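# Stand the toppled bottle cap-up in an empty carton cell

## Task

Pick up the single bottle that is lying on its side on the steel table, stand it cap-up inside a vacant cell of the carton, and release it. It counts only if the bottle stays there with no support from the robot, and both grippers must then open and withdraw from it.

## Robot and tools

ROBOT. Two arms, left_arm and right_arm, each ending in a two-finger gripper. All poses in results share one scene frame: origin on the table top midway between the arms, +x out over the table, +z up, left_arm on the +y side (the names do not refer to image sides). Arm bases: left_arm at (+0.048, +0.360, 0) m, quat_wxyz (+0.997, 0, 0, -0.081); right_arm at (+0.003, -0.370, 0) m, quat_wxyz (+0.999, 0, 0, +0.044). In each gripper's own axes the fingers point along +z and close along y. The reported end_effector_position is the pinch point between the pads, roughly 1 cm short of the fingertips. Joint ranges (rad), base to hand: waist -2.880 to 2.880, shoulder 0.000 to 3.142, elbow 0.000 to 3.019, wrist pitch -1.693 to 1.571, wrist yaw -1.571 to 1.571, wrist roll -2.094 to 2.094.

THE 14-NUMBER ROW. Every moving command is one flat list of 14 numbers, each in [-1, 1], covering both arms even if one stays still: left_arm dx, dy, dz, rx, ry, rz, opening, then right_arm dx, dy, dz, rx, ry, rz, opening. The first six per arm are an offset, not a pose: a displacement expressed in that gripper's own axes, counted from its pose in the most recent result that shows it (before any such result in the scene, and for later calls in the same reply, from where it is when the command begins). Scale: 1.0 equals 0.6 m for dx/dy/dz and 180 degrees for rx/ry/rz, which together form a single rotation vector. The opening is absolute: +1 fully open (0.094 m), -1 closed. All-zero offsets are not idle; they pull the arm back to the reference pose.

TOOLS.
execute_actions(actions, pictures): actions is a list with at most one item. An empty list just reports state. {"rows": [...], "steps": n} runs up to 15 control steps of 1/30 s; each row is used for one step, the final row repeats if rows run out, and every row is an offset from the same reference pose, not from the previous row. {"steps": n} alone (up to 300) waits, counting from the last result, your reply time included. pictures (boolean) toggles camera images; they come by default. A rejected call sends nothing.
move(target, speed): target is one 14-number row as above; each gripper travels a straight line toward its goal, both finishing together in 0.5 to 10 s (cut off at 10 s). speed is the path top speed in m/s, 0.002 to 0.5, default 0.25; rotation is capped at twice that in rad/s. Openings are sent at the start. Paths ignore obstacles and the other arm; grippers lag, drift and can overshoot speed near full reach. Faster contact and goals set deeper past contact push harder.
wait(seconds): 0 to 10 s with no new command.
zoom_image(camera, region): region [x0, y0, x1, y1] in pixels of that camera's latest image, at most 504 by 504. Cameras: cam_head_left, cam_head_right, cam_high, cam_low (504x504), cam_left_wrist, cam_right_wrist (616x616, fisheye).
read_manual(section): only licence text; no motion.
finished_scene(scene): give the number of the current scene; irreversible, and the result reports success.

RESULTS. The state line lists each gripper's position (m) and quat_wxyz; reported positions can be off, more so at long reach. Hand target shows where the controller is currently steering each gripper. HELD marks steps where a command was partly or fully withheld; a pose unreachable line names the arm whose command the clearance check altered. A move adds a move: line with its ending (done, off_target, moving, held, fault) and limits: paced means the goal was clipped, held means steps were blocked and the arm may then jump faster than speed. A single named arm means the other finished fine. grip_measured is the finger opening on the command scale; the last Joint positions value is the opening in metres. Joint torques are raw, offset and noisy. FAULT and MOTOR HOT lines warn of stops and heating.

MOTION NOTES. Each step the goal is clipped to within 70 mm and 16 degrees of the measured pose, so far goals need several commands; check the result and send the remainder. Position wins over orientation when both cannot be met. Arms tend to finish a centimetre or more low and can creep down under repeated zero offsets: in a reply's first call send the correction back to the wanted pose, zeros afterward, and aim higher if it still sags.

GRIPPING. To hold, command an opening about 0.03 below grip_measured; smaller margins grip lighter. Readings can be off by about 1 mm per gripper. Pads exert roughly 50 to 62 N, less on thin parts, with a brief spike on first contact. Occasional tugs on held items or pushes on loose ones can occur.

AVOID. Knocking or placing anything off the table fails the job. Do not let the arms collide or press on each other. Avoid drops, slips, slams and hard shoves. Holding loads heats motors: at 85 °C a warning appears, at 100 °C the arm goes limp and falls until cooled. Be quick and smooth; thinking time advances the simulation. Finish by opening the gripper and backing away so the bottle stands on its own.

Each tool is called after "Call:" as name(argument=value, ...), one argument or row to a line, values as JSON.

## Session

Call:
execute_actions(
  actions=[],
)

Scene clock: 0.00 s of 5440.00 s.
left_arm: end_effector_position=(+0.5996, -0.0471, +0.2139) grip_measured=+1.000 end_effector_quat_wxyz=(+0.256, +0.184, +0.711, -0.629) | right_arm: end_effector_position=(+0.1323, -0.3795, +0.1291) grip_measured=+1.000 end_effector_quat_wxyz=(-0.135, +0.617, +0.771, +0.079)
Joint positions: left_arm=[-0.259  1.882  1.23   0.506  1.011 -0.806  0.094] | right_arm=[-0.462  0.787  0.571 -1.571 -0.23   0.949  0.094]
Joint velocities: left_arm=[-0.015 -0.015 -0.017  0.002 -0.022 -0.022  0.   ] | right_arm=[ 0.015 -0.005 -0.002 -0.017  0.066 -0.022  0.   ]
Joint torques (N m, as the arm reports them, + toward a larger angle): no reading
Motor temperatures (°C, as the motors report them): left_arm=[24 27 26 23 25 27] | right_arm=[26 26 23 24 24 27]
Hand target (left_arm): +0.605, -0.049, +0.225; +0.266, +0.190, +0.704, -0.630
Hand target (right_arm): +0.140, -0.383, +0.138; -0.122, +0.617, +0.773, +0.083

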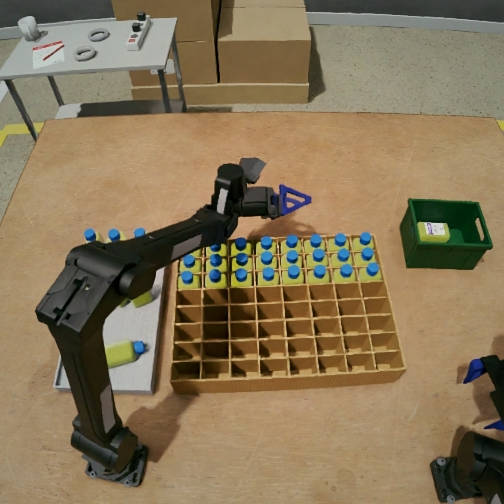

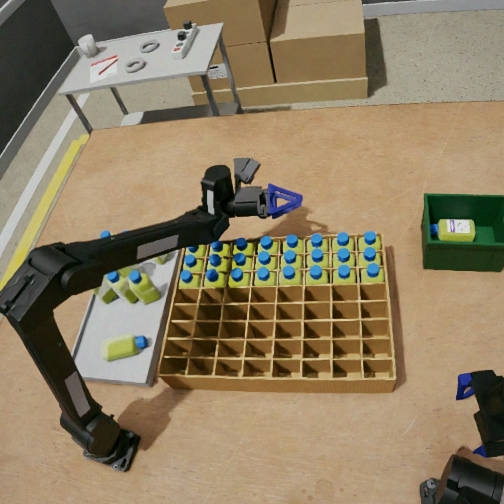

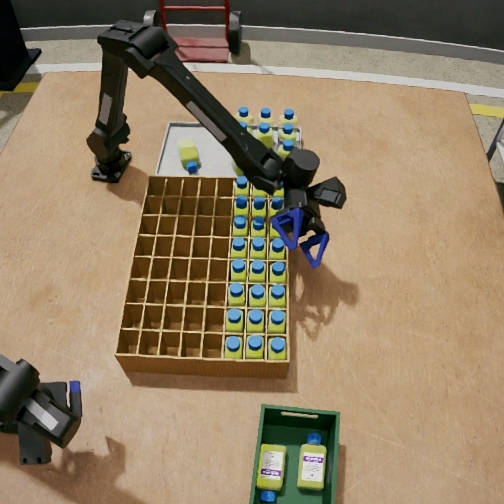

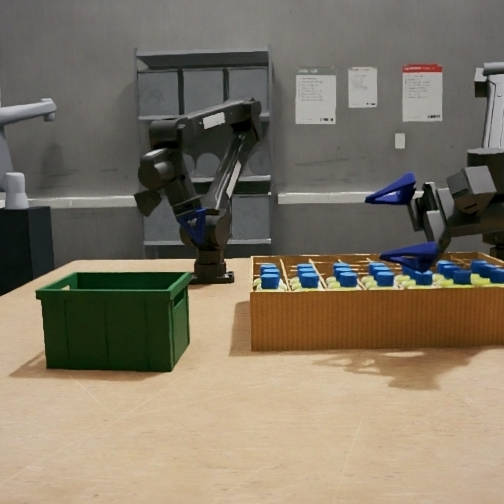

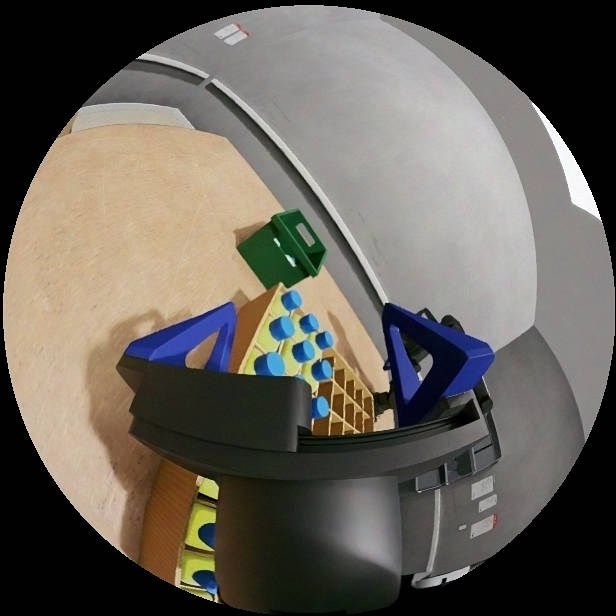

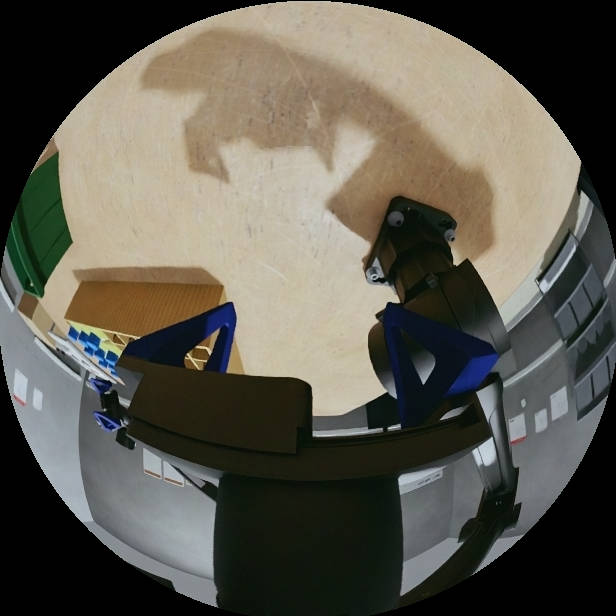

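Call:
zoom_image(
  camera="cam_head_left",
  region=[40, 220, 240, 420],
)

Call:
zoom_image(
  camera="cam_high",
  region=[110, 90, 330, 250],
)

Region (40, 220, 240, 420) of cam_head_left's 504x504 image, scaled by 2.520, with more detail than that image has.

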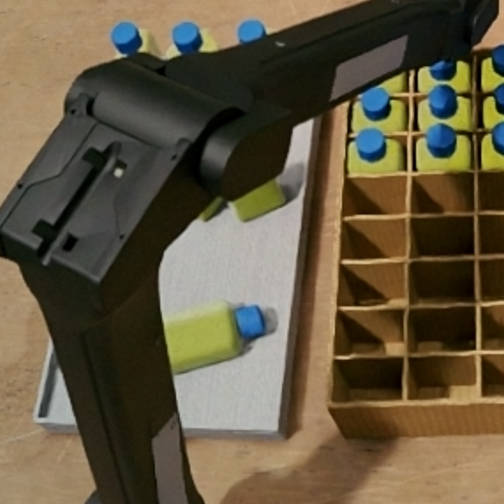

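Region (110, 90, 330, 250) of cam_high's 504x504 image, scaled by 2.291, with more detail than that image has; it fills the top 367 rows of this view, and the rest is white.

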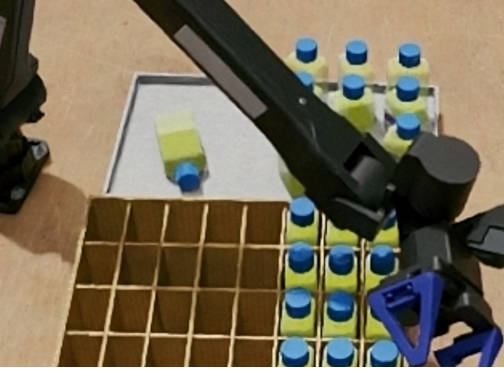

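Call:
move(
  target=[0.336,-0.257,-0.694,-0.637,-0.363,-0.484,1,0,0,0,0,0,0,1],
  speed=0.3,
)

Scene clock: 51.17 s of 5440.00 s.
left_arm: end_effector_position=(+0.2893, +0.3335, +0.2381) grip_measured=+1.000 end_effector_quat_wxyz=(-0.107, +0.747, -0.642, -0.140) | right_arm: end_effector_position=(+0.1323, -0.3795, +0.1291) grip_measured=+1.000 end_effector_quat_wxyz=(-0.135, +0.617, +0.771, +0.079)
Joint positions: left_arm=[-0.159  1.07   1.009 -1.694 -0.303 -2.071  0.094] | right_arm=[-0.462  0.787  0.571 -1.571 -0.23   0.949  0.094]
Joint velocities: left_arm=[-0.005 -0.005  0.002 -0.007 -0.066 -0.007  0.   ] | right_arm=[-0.015  0.005 -0.037  0.002 -0.022 -0.095  0.   ]
Joint torques (N m, as the arm reports them, + toward a larger angle): left_arm=[ 1.55 -6.7   9.41 -0.92 -0.07 -0.07] | right_arm=[ 2.74 -0.1   7.86 -0.16 -0.14  0.  ]
Motor temperatures (°C, as the motors report them): left_arm=[24 28 29 24 25 27] | right_arm=[26 26 26 24 24 27]
Hand target (left_arm): +0.291, +0.335, +0.251; -0.110, +0.757, -0.631, -0.127
Hand target (right_arm): +0.132, -0.380, +0.129; -0.135, +0.617, +0.771, +0.079
Off the commanded pose (left_arm): 0.012 m, 10 deg.
Off the commanded pose (right_arm): 0.000 m, 0 deg.
joint sent to its limit (left arm) — the command would take joint 4 (wrist pitch) past its lower limit and joint 6 (wrist roll) past its lower limit, so those joints were sent only as far as their limits.
After step 90, 43.17 s passed at rest.
move: off_target (left_arm)
camera_calibration (this result's frames):
cam_left_wrist: T_world_to_cam=[[0.988507, 0.149431, -0.0228842, -0.32863], [0.14997, -0.950288, 0.272878, 0.21464], [0.0190298, -0.273173, -0.961777, 0.435292], [0, 0, 0, 1]] pos_world=[0.28438, 0.371987, 0.352563]

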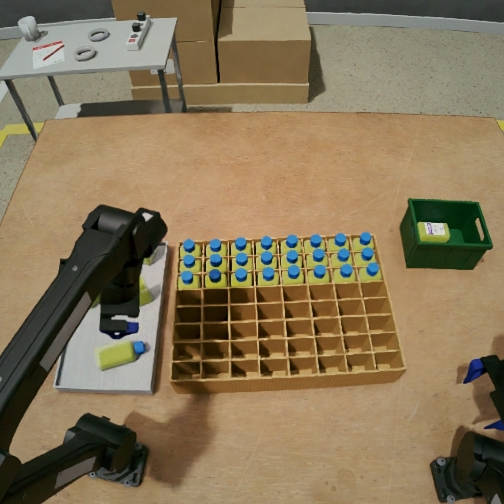

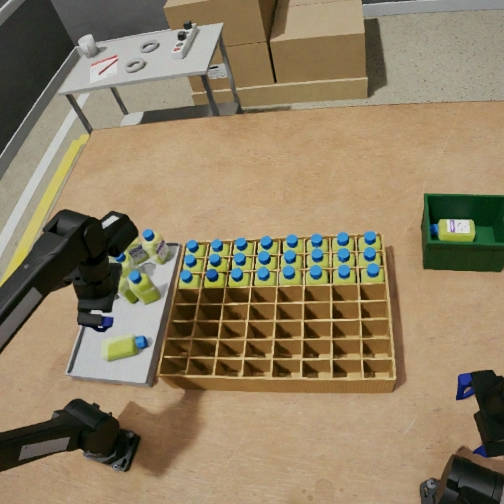

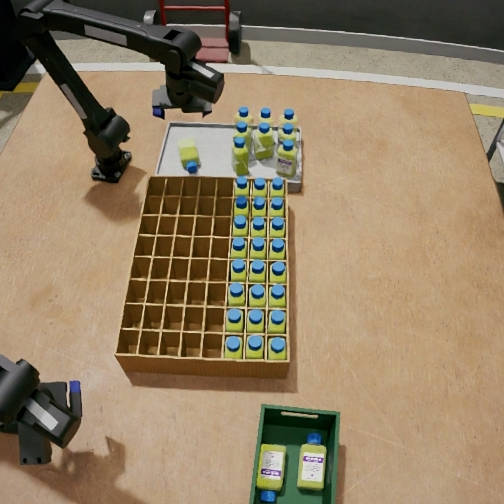

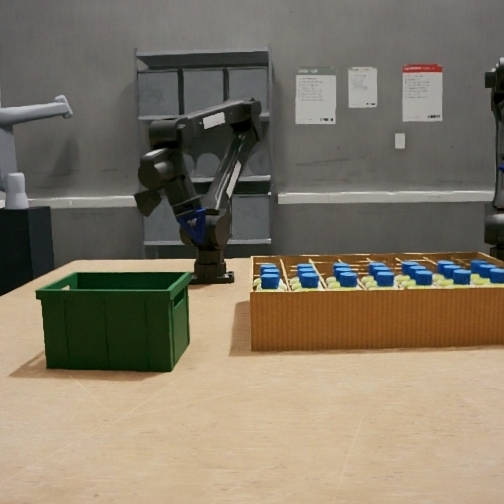

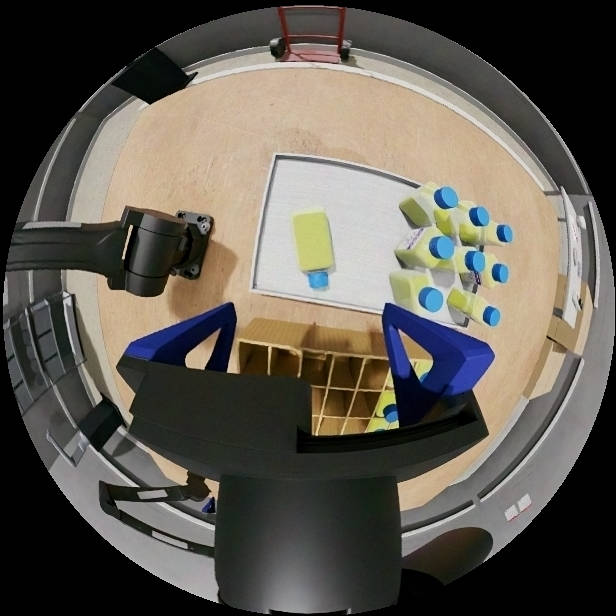

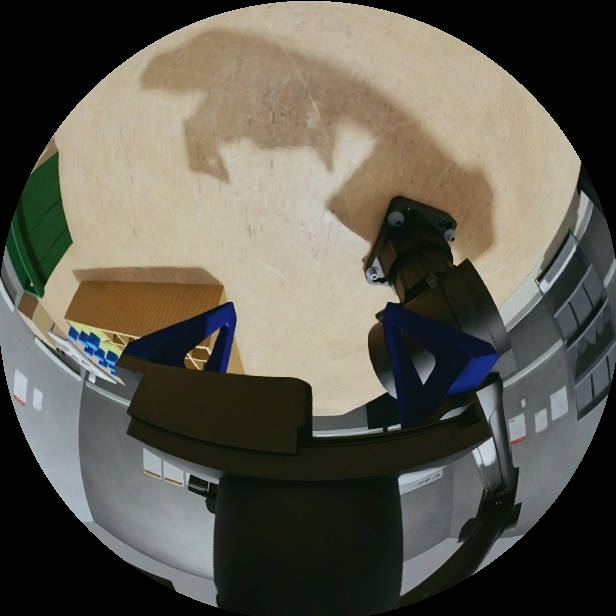

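Call:
move(
  target=[0.093,-0.011,0.211,0,-0.03,0,1,0,0,0,0,0,0,1],
)

Scene clock: 59.37 s of 5440.00 s.
left_arm: end_effector_position=(+0.2928, +0.3292, +0.0994) grip_measured=+1.000 end_effector_quat_wxyz=(-0.114, +0.725, -0.656, -0.174) | right_arm: end_effector_position=(+0.1323, -0.3795, +0.1291) grip_measured=+1.000 end_effector_quat_wxyz=(-0.135, +0.617, +0.771, +0.079)
Joint positions: left_arm=[-0.195  1.24   0.741 -1.323 -0.34  -2.071  0.094] | right_arm=[-0.462  0.787  0.571 -1.571 -0.23   0.949  0.094]
Joint velocities: left_arm=[-0.005  0.005 -0.002  0.002  0.037 -0.022  0.   ] | right_arm=[-0.005 -0.005 -0.007  0.012 -0.051 -0.037  0.   ]
Joint torques (N m, as the arm reports them, + toward a larger angle): left_arm=[-0.42 -7.38  6.29  0.01 -0.49 -0.11] | right_arm=[ 2.56  0.09  7.87 -0.15 -0.14  0.  ]
Motor temperatures (°C, as the motors report them): left_arm=[24 28 29 24 25 27] | right_arm=[26 26 26 24 24 27]
Hand target (left_arm): +0.297, +0.325, +0.100; -0.121, +0.727, -0.656, -0.165
Hand target (right_arm): +0.132, -0.380, +0.129; -0.135, +0.617, +0.771, +0.079
Off the commanded pose (left_arm): 0.004 m, 4 deg.
Off the commanded pose (right_arm): 0.000 m, 0 deg.
joint sent to its limit (left arm) — the command would take joint 6 (wrist roll) past its lower limit, so that joint was sent only as far as its limit.
After step 90, 4.20 s passed at rest.
move: off_target (left_arm)
camera_calibration (this result's frames):
cam_left_wrist: T_world_to_cam=[[0.991935, 0.108212, -0.0659859, -0.317778], [0.119941, -0.969716, 0.212754, 0.269122], [-0.040965, -0.218952, -0.974875, 0.301645], [0, 0, 0, 1]] pos_world=[0.295293, 0.361406, 0.215841]

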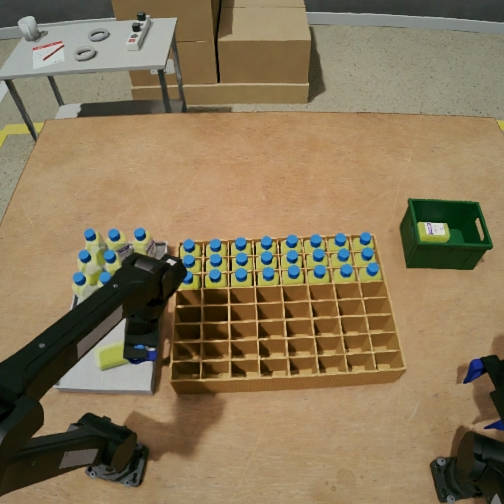

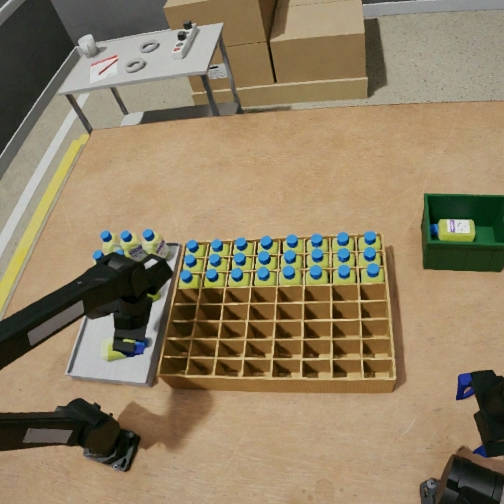

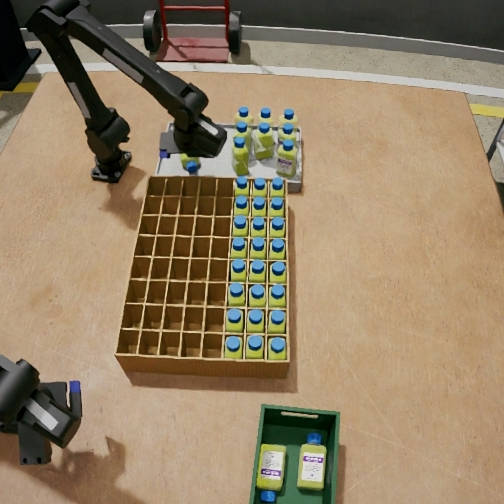

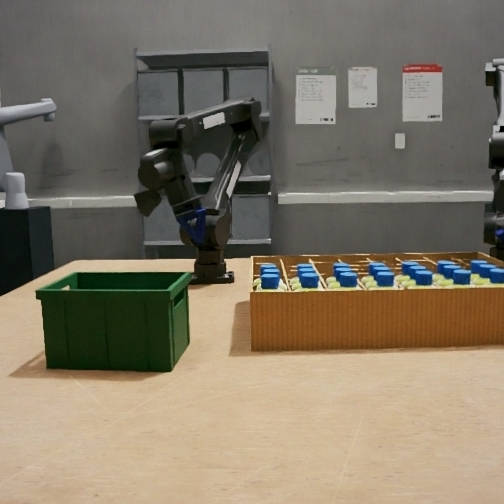

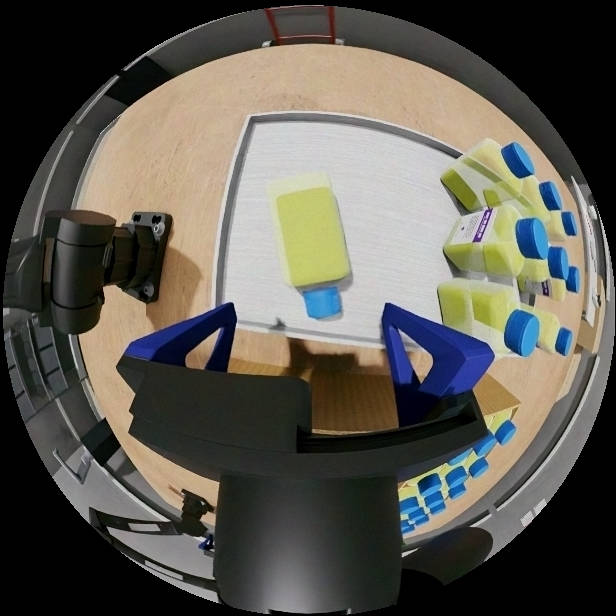

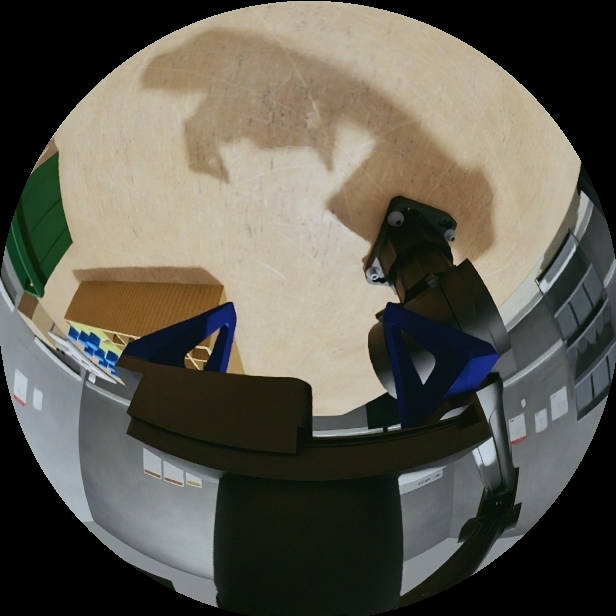

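Call:
move(
  target=[0.038,-0.012,0.094,0,0,0,0.3,0,0,0,0,0,0,1],
  speed=0.1,
)

Scene clock: 64.53 s of 5440.00 s.
left_arm: end_effector_position=(+0.2954, +0.3291, +0.0449) grip_measured=+0.301 end_effector_quat_wxyz=(-0.117, +0.725, -0.656, -0.173) | right_arm: end_effector_position=(+0.1323, -0.3795, +0.1291) grip_measured=+1.000 end_effector_quat_wxyz=(-0.135, +0.617, +0.771, +0.079)
Joint positions: left_arm=[-0.195  1.346  0.663 -1.133 -0.344 -2.071  0.061] | right_arm=[-0.462  0.787  0.571 -1.571 -0.23   0.949  0.094]
Joint velocities: left_arm=[-0.005  0.005  0.012 -0.002 -0.037 -0.066  0.001] | right_arm=[-0.015 -0.015 -0.007  0.002  0.007  0.022  0.   ]
Joint torques (N m, as the arm reports them, + toward a larger angle): left_arm=[ 1.14 -6.59  5.06  0.24 -0.18  0.14] | right_arm=[ 2.46 -0.05  7.93 -0.25 -0.14 -0.01]
Motor temperatures (°C, as the motors report them): left_arm=[24 28 29 23 25 27] | right_arm=[26 26 26 24 24 27]
Hand target (left_arm): +0.297, +0.331, +0.038; -0.114, +0.725, -0.656, -0.174
Hand target (right_arm): +0.132, -0.380, +0.129; -0.135, +0.617, +0.771, +0.079
Off the commanded pose (left_arm): 0.007 m, 0 deg.
Off the commanded pose (right_arm): 0.000 m, 0 deg.
After step 90, 1.27 s passed at rest.
move: done
camera_calibration (this result's frames):
cam_left_wrist: T_world_to_cam=[[0.992446, 0.107247, -0.0595764, -0.324066], [0.117535, -0.970364, 0.211137, 0.281209], [-0.035167, -0.216544, -0.975639, 0.246171], [0, 0, 0, 1]] pos_world=[0.297223, 0.360937, 0.161494]

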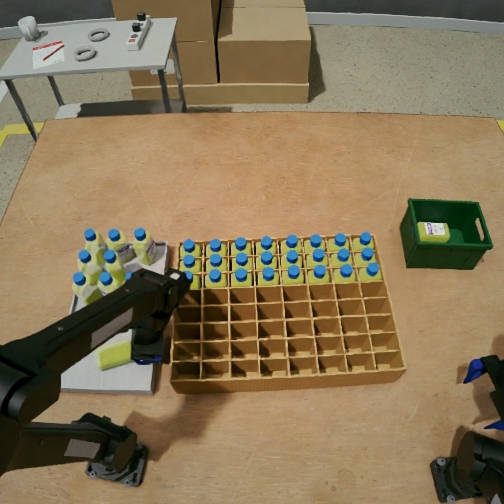

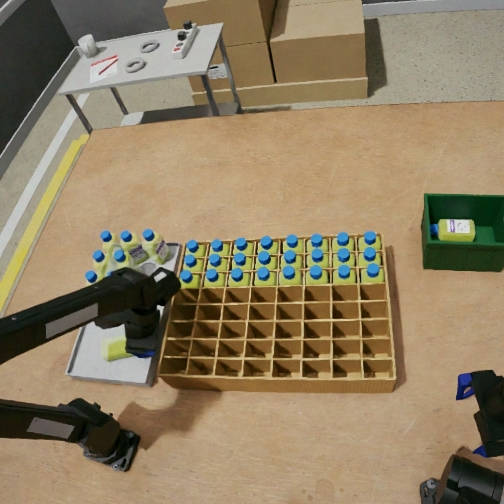

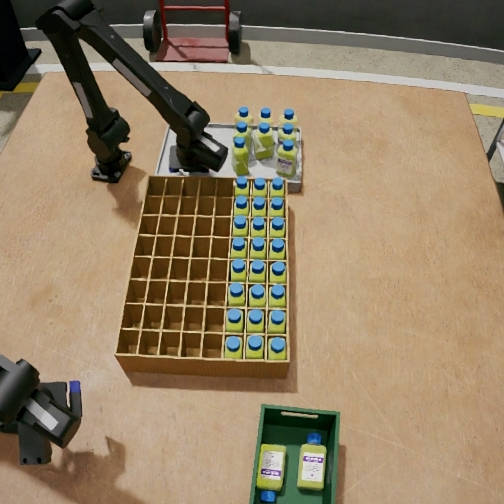

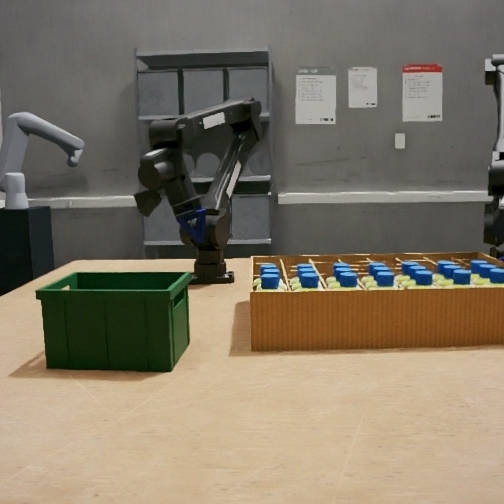

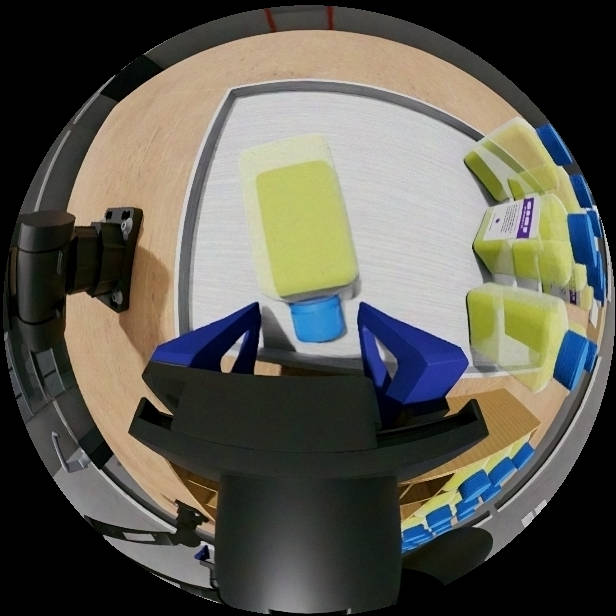

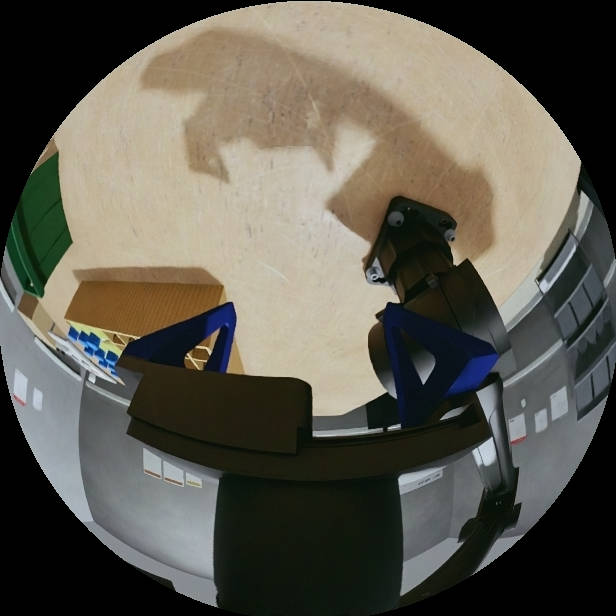

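Call:
move(
  target=[0.009,-0.004,0.02,0,0,0,0.3,0,0,0,0,0,0,1],
  speed=0.05,
)

Scene clock: 68.07 s of 5440.00 s.
left_arm: end_effector_position=(+0.2988, +0.3286, +0.0446) grip_measured=+0.301 end_effector_quat_wxyz=(-0.122, +0.726, -0.656, -0.167) | right_arm: end_effector_position=(+0.1323, -0.3795, +0.1291) grip_measured=+1.000 end_effector_quat_wxyz=(-0.135, +0.617, +0.771, +0.079)
Joint positions: left_arm=[-0.195  1.346  0.663 -1.119 -0.349 -2.071  0.061] | right_arm=[-0.462  0.787  0.571 -1.571 -0.23   0.949  0.094]
Joint velocities: left_arm=[-0.005 -0.015 -0.007  0.022 -0.081  0.051  0.001] | right_arm=[ 0.005 -0.005 -0.007  0.002  0.037  0.007  0.   ]
Joint torques (N m, as the arm reports them, + toward a larger angle): left_arm=[ 0.86 -4.44  4.53  0.76 -0.09  0.06] | right_arm=[ 2.11  0.08  7.88 -0.11 -0.15 -0.02]
Motor temperatures (°C, as the motors report them): left_arm=[24 27 29 23 25 27] | right_arm=[26 26 26 24 24 27]
Hand target (left_arm): +0.297, +0.329, +0.032; -0.117, +0.725, -0.656, -0.173
Hand target (right_arm): +0.132, -0.380, +0.129; -0.135, +0.617, +0.771, +0.079
Off the commanded pose (left_arm): 0.013 m, 1 deg.
Off the commanded pose (right_arm): 0.000 m, 0 deg.
move: off_target (left_arm)
camera_calibration (this result's frames):
cam_left_wrist: T_world_to_cam=[[0.993381, 0.106047, -0.044136, -0.328022], [0.113079, -0.970355, 0.2136, 0.281683], [-0.0201759, -0.217177, -0.975924, 0.241611], [0, 0, 0, 1]] pos_world=[0.298873, 0.360591, 0.161148]

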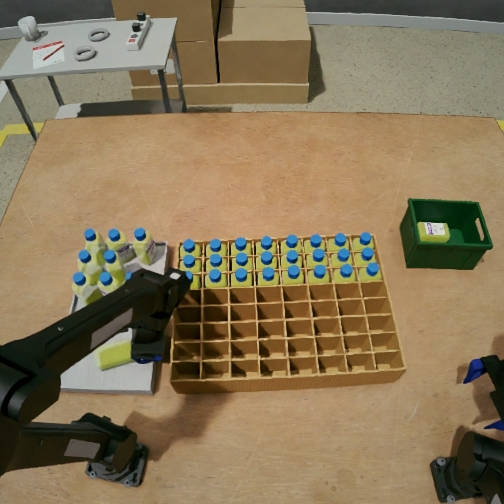

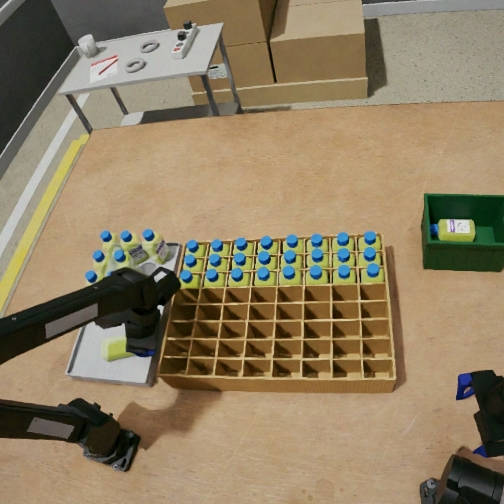

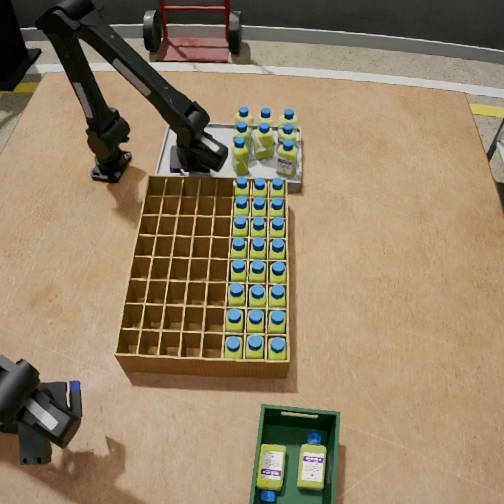

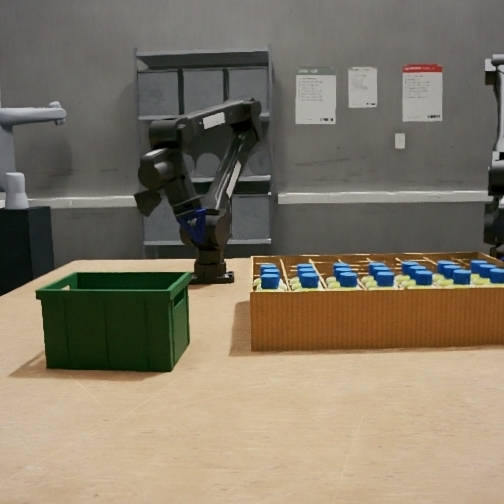

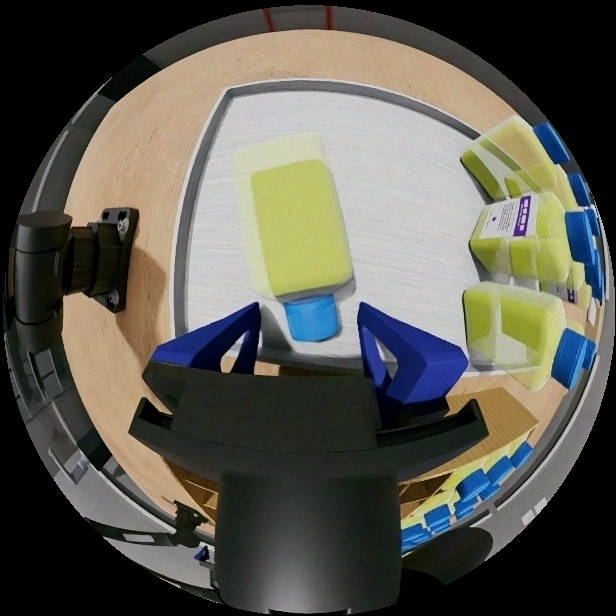

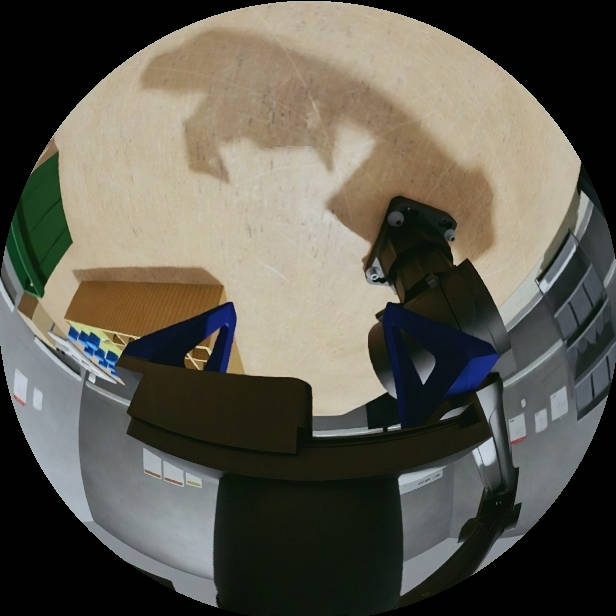

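Call:
move(
  target=[0.003,0,0.003,0,0.065,0,0.3,0,0,0,0,0,0,1],
  speed=0.05,
)

Call:
move(
  target=[0.005,0,0.018,0,0,0,0.3,0,0,0,0,0,0,1],
  speed=0.04,
)

Scene clock: 75.50 s of 5440.00 s.
left_arm: end_effector_position=(+0.2982, +0.3262, +0.0442) grip_measured=+0.301 end_effector_quat_wxyz=(-0.058, +0.741, -0.662, -0.098) | right_arm: end_effector_position=(+0.1323, -0.3795, +0.1291) grip_measured=+1.000 end_effector_quat_wxyz=(-0.135, +0.617, +0.771, +0.079)
Joint positions: left_arm=[-0.101  1.268  0.631 -1.059 -0.192 -1.958  0.061] | right_arm=[-0.462  0.787  0.571 -1.571 -0.23   0.949  0.094]
Joint velocities: left_arm=[ 0.005 -0.005 -0.007  0.002 -0.007  0.051  0.   ] | right_arm=[-0.005 -0.015 -0.007 -0.007  0.007 -0.095  0.   ]
Joint torques (N m, as the arm reports them, + toward a larger angle): left_arm=[ 2.44 -6.96  5.24  0.41  0.2   0.2 ] | right_arm=[ 2.27  0.11  7.78 -0.13 -0.16 -0.02]
Motor temperatures (°C, as the motors report them): left_arm=[24 27 28 23 25 27] | right_arm=[26 26 26 24 24 27]
Hand target (left_arm): +0.299, +0.328, +0.042; -0.056, +0.740, -0.664, -0.092
Hand target (right_arm): +0.132, -0.380, +0.129; -0.135, +0.617, +0.771, +0.079
Off the commanded pose (left_arm): 0.003 m, 1 deg.
Off the commanded pose (right_arm): 0.000 m, 0 deg.
After step 90, 2.17 s passed at rest.
move: done
camera_calibration (this result's frames):
cam_left_wrist: T_world_to_cam=[[0.992583, 0.112426, -0.0462524, -0.328934], [0.12155, -0.911202, 0.39362, 0.249659], [0.0021077, -0.396322, -0.918109, 0.289942], [0, 0, 0, 1]] pos_world=[0.295537, 0.379381, 0.152714]

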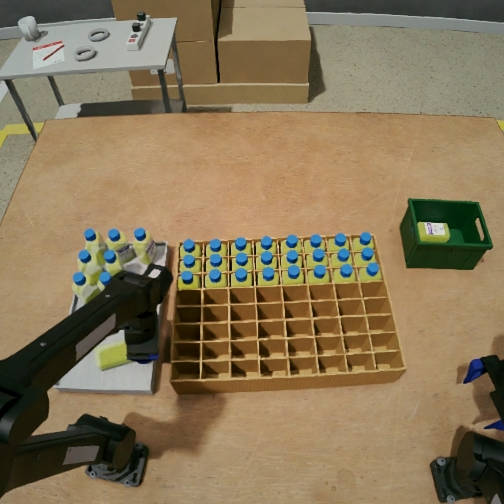

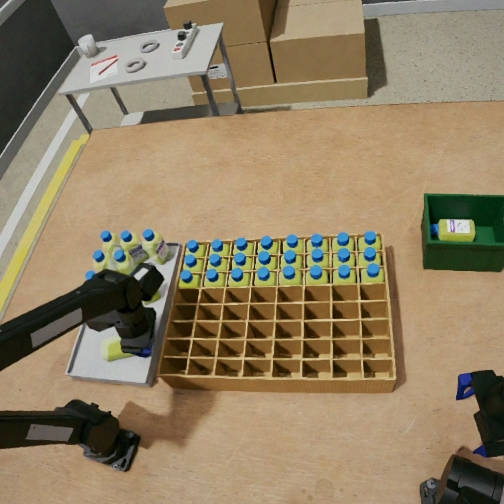

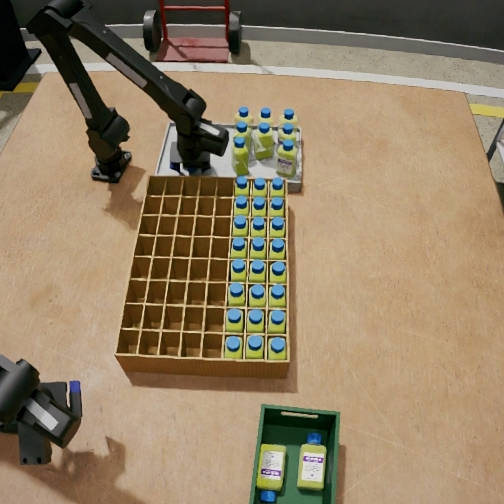

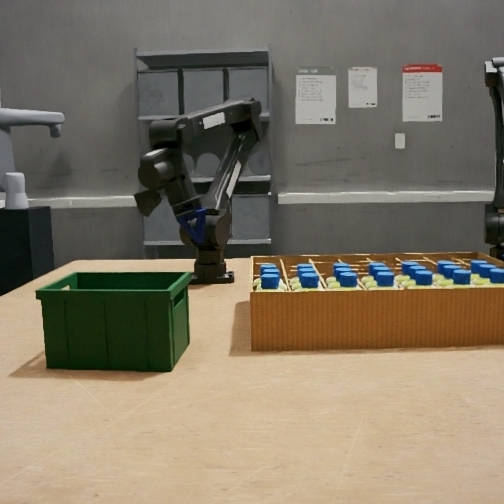

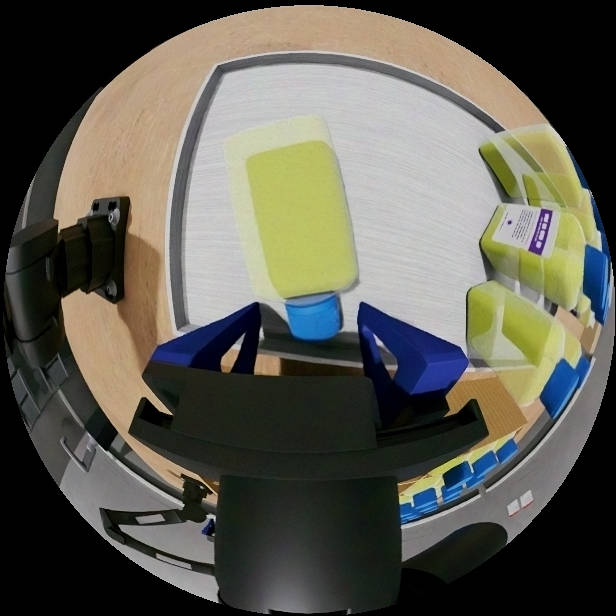

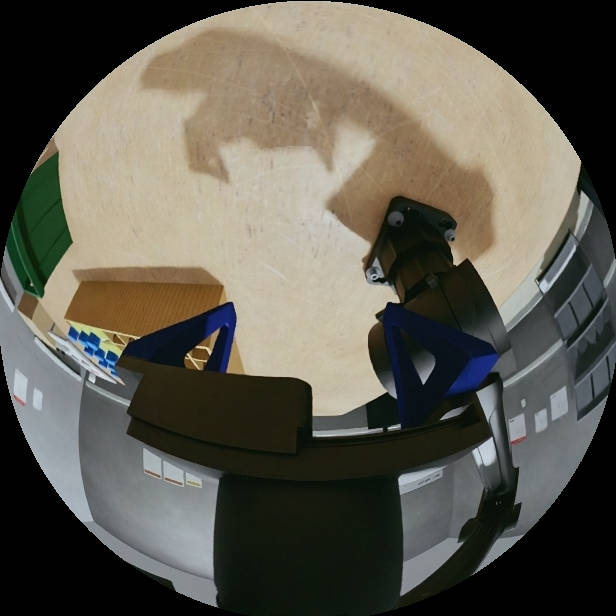

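Scene clock: 76.20 s of 5440.00 s.
left_arm: end_effector_position=(+0.2997, +0.3260, +0.0437) grip_measured=+0.301 end_effector_quat_wxyz=(-0.060, +0.741, -0.662, -0.096) | right_arm: end_effector_position=(+0.1323, -0.3795, +0.1291) grip_measured=+1.000 end_effector_quat_wxyz=(-0.135, +0.617, +0.771, +0.079)
Joint positions: left_arm=[-0.101  1.268  0.63  -1.051 -0.193 -1.958  0.061] | right_arm=[-0.462  0.787  0.571 -1.571 -0.23   0.949  0.094]
Joint velocities: left_arm=[-0.005 -0.005 -0.002 -0.002  0.007 -0.037  0.001] | right_arm=[-0.005 -0.015  0.002 -0.012 -0.007  0.051  0.   ]
Joint torques (N m, as the arm reports them, + toward a larger angle): left_arm=[ 0.38 -4.69  4.72  0.72 -0.15  0.03] | right_arm=[ 2.09  0.15  7.81 -0.12 -0.17  0.  ]
Motor temperatures (°C, as the motors report them): left_arm=[24 27 28 23 25 27] | right_arm=[26 26 26 24 24 27]
Hand target (left_arm): +0.298, +0.326, +0.034; -0.058, +0.741, -0.662, -0.099
Hand target (right_arm): +0.132, -0.380, +0.129; -0.135, +0.617, +0.771, +0.079
Off the commanded pose (left_arm): 0.011 m, 0 deg.
Off the commanded pose (right_arm): 0.000 m, 0 deg.
move: off_target (left_arm)
camera_calibration (this result's frames):
cam_left_wrist: T_world_to_cam=[[0.99291, 0.112254, -0.0390984, -0.330769], [0.118546, -0.91091, 0.395208, 0.25024], [0.00874857, -0.397041, -0.917759, 0.287602], [0, 0, 0, 1]] pos_world=[0.296243, 0.379266, 0.15212]

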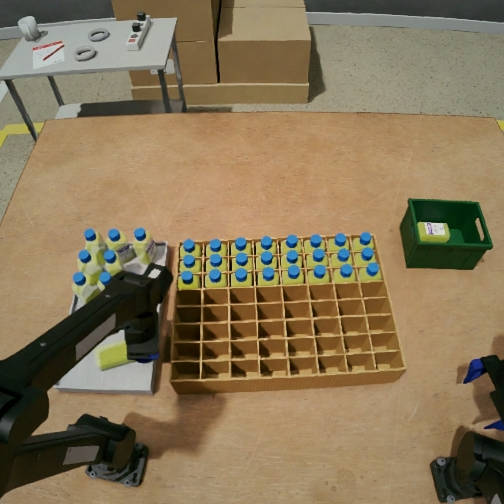

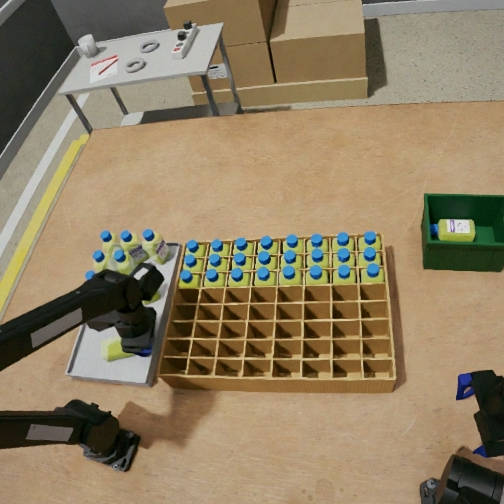

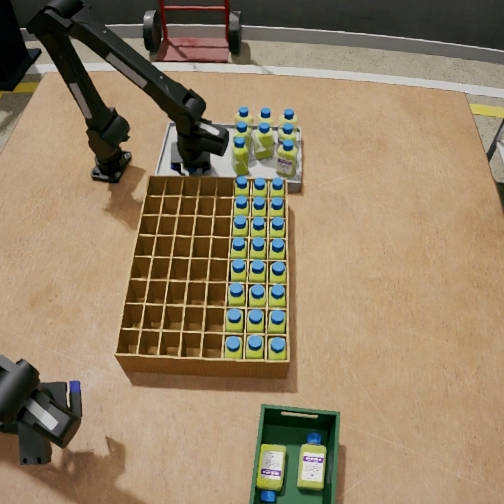

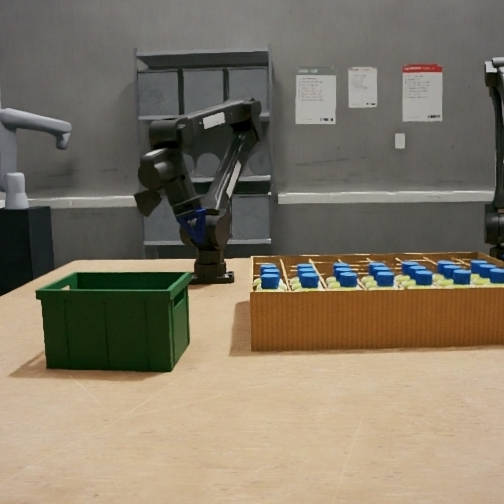

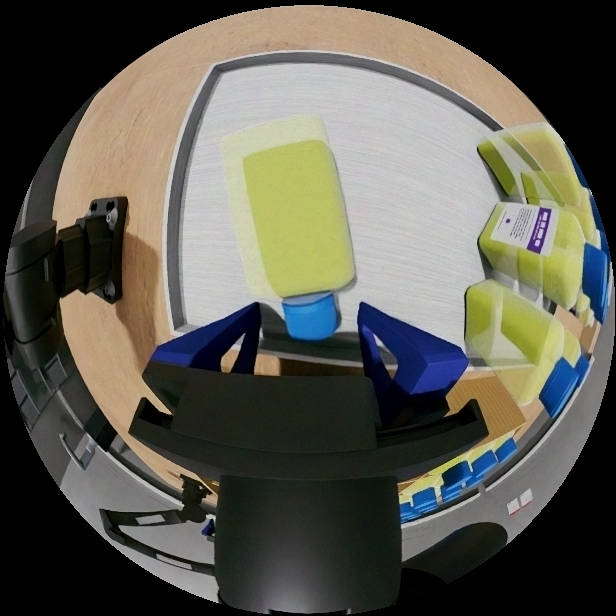

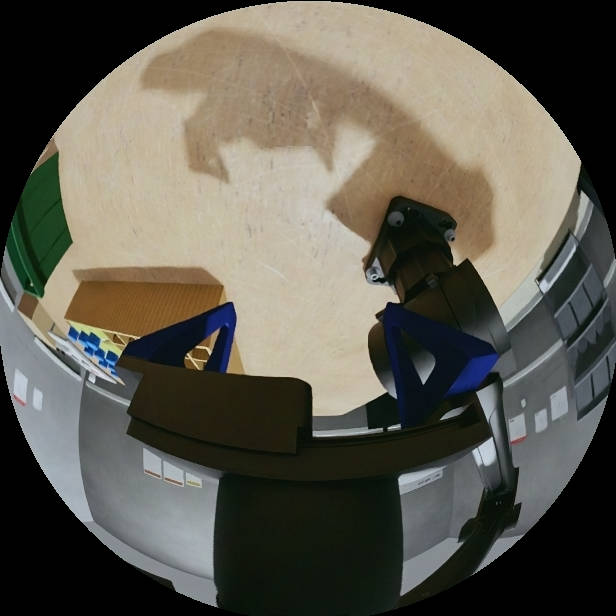

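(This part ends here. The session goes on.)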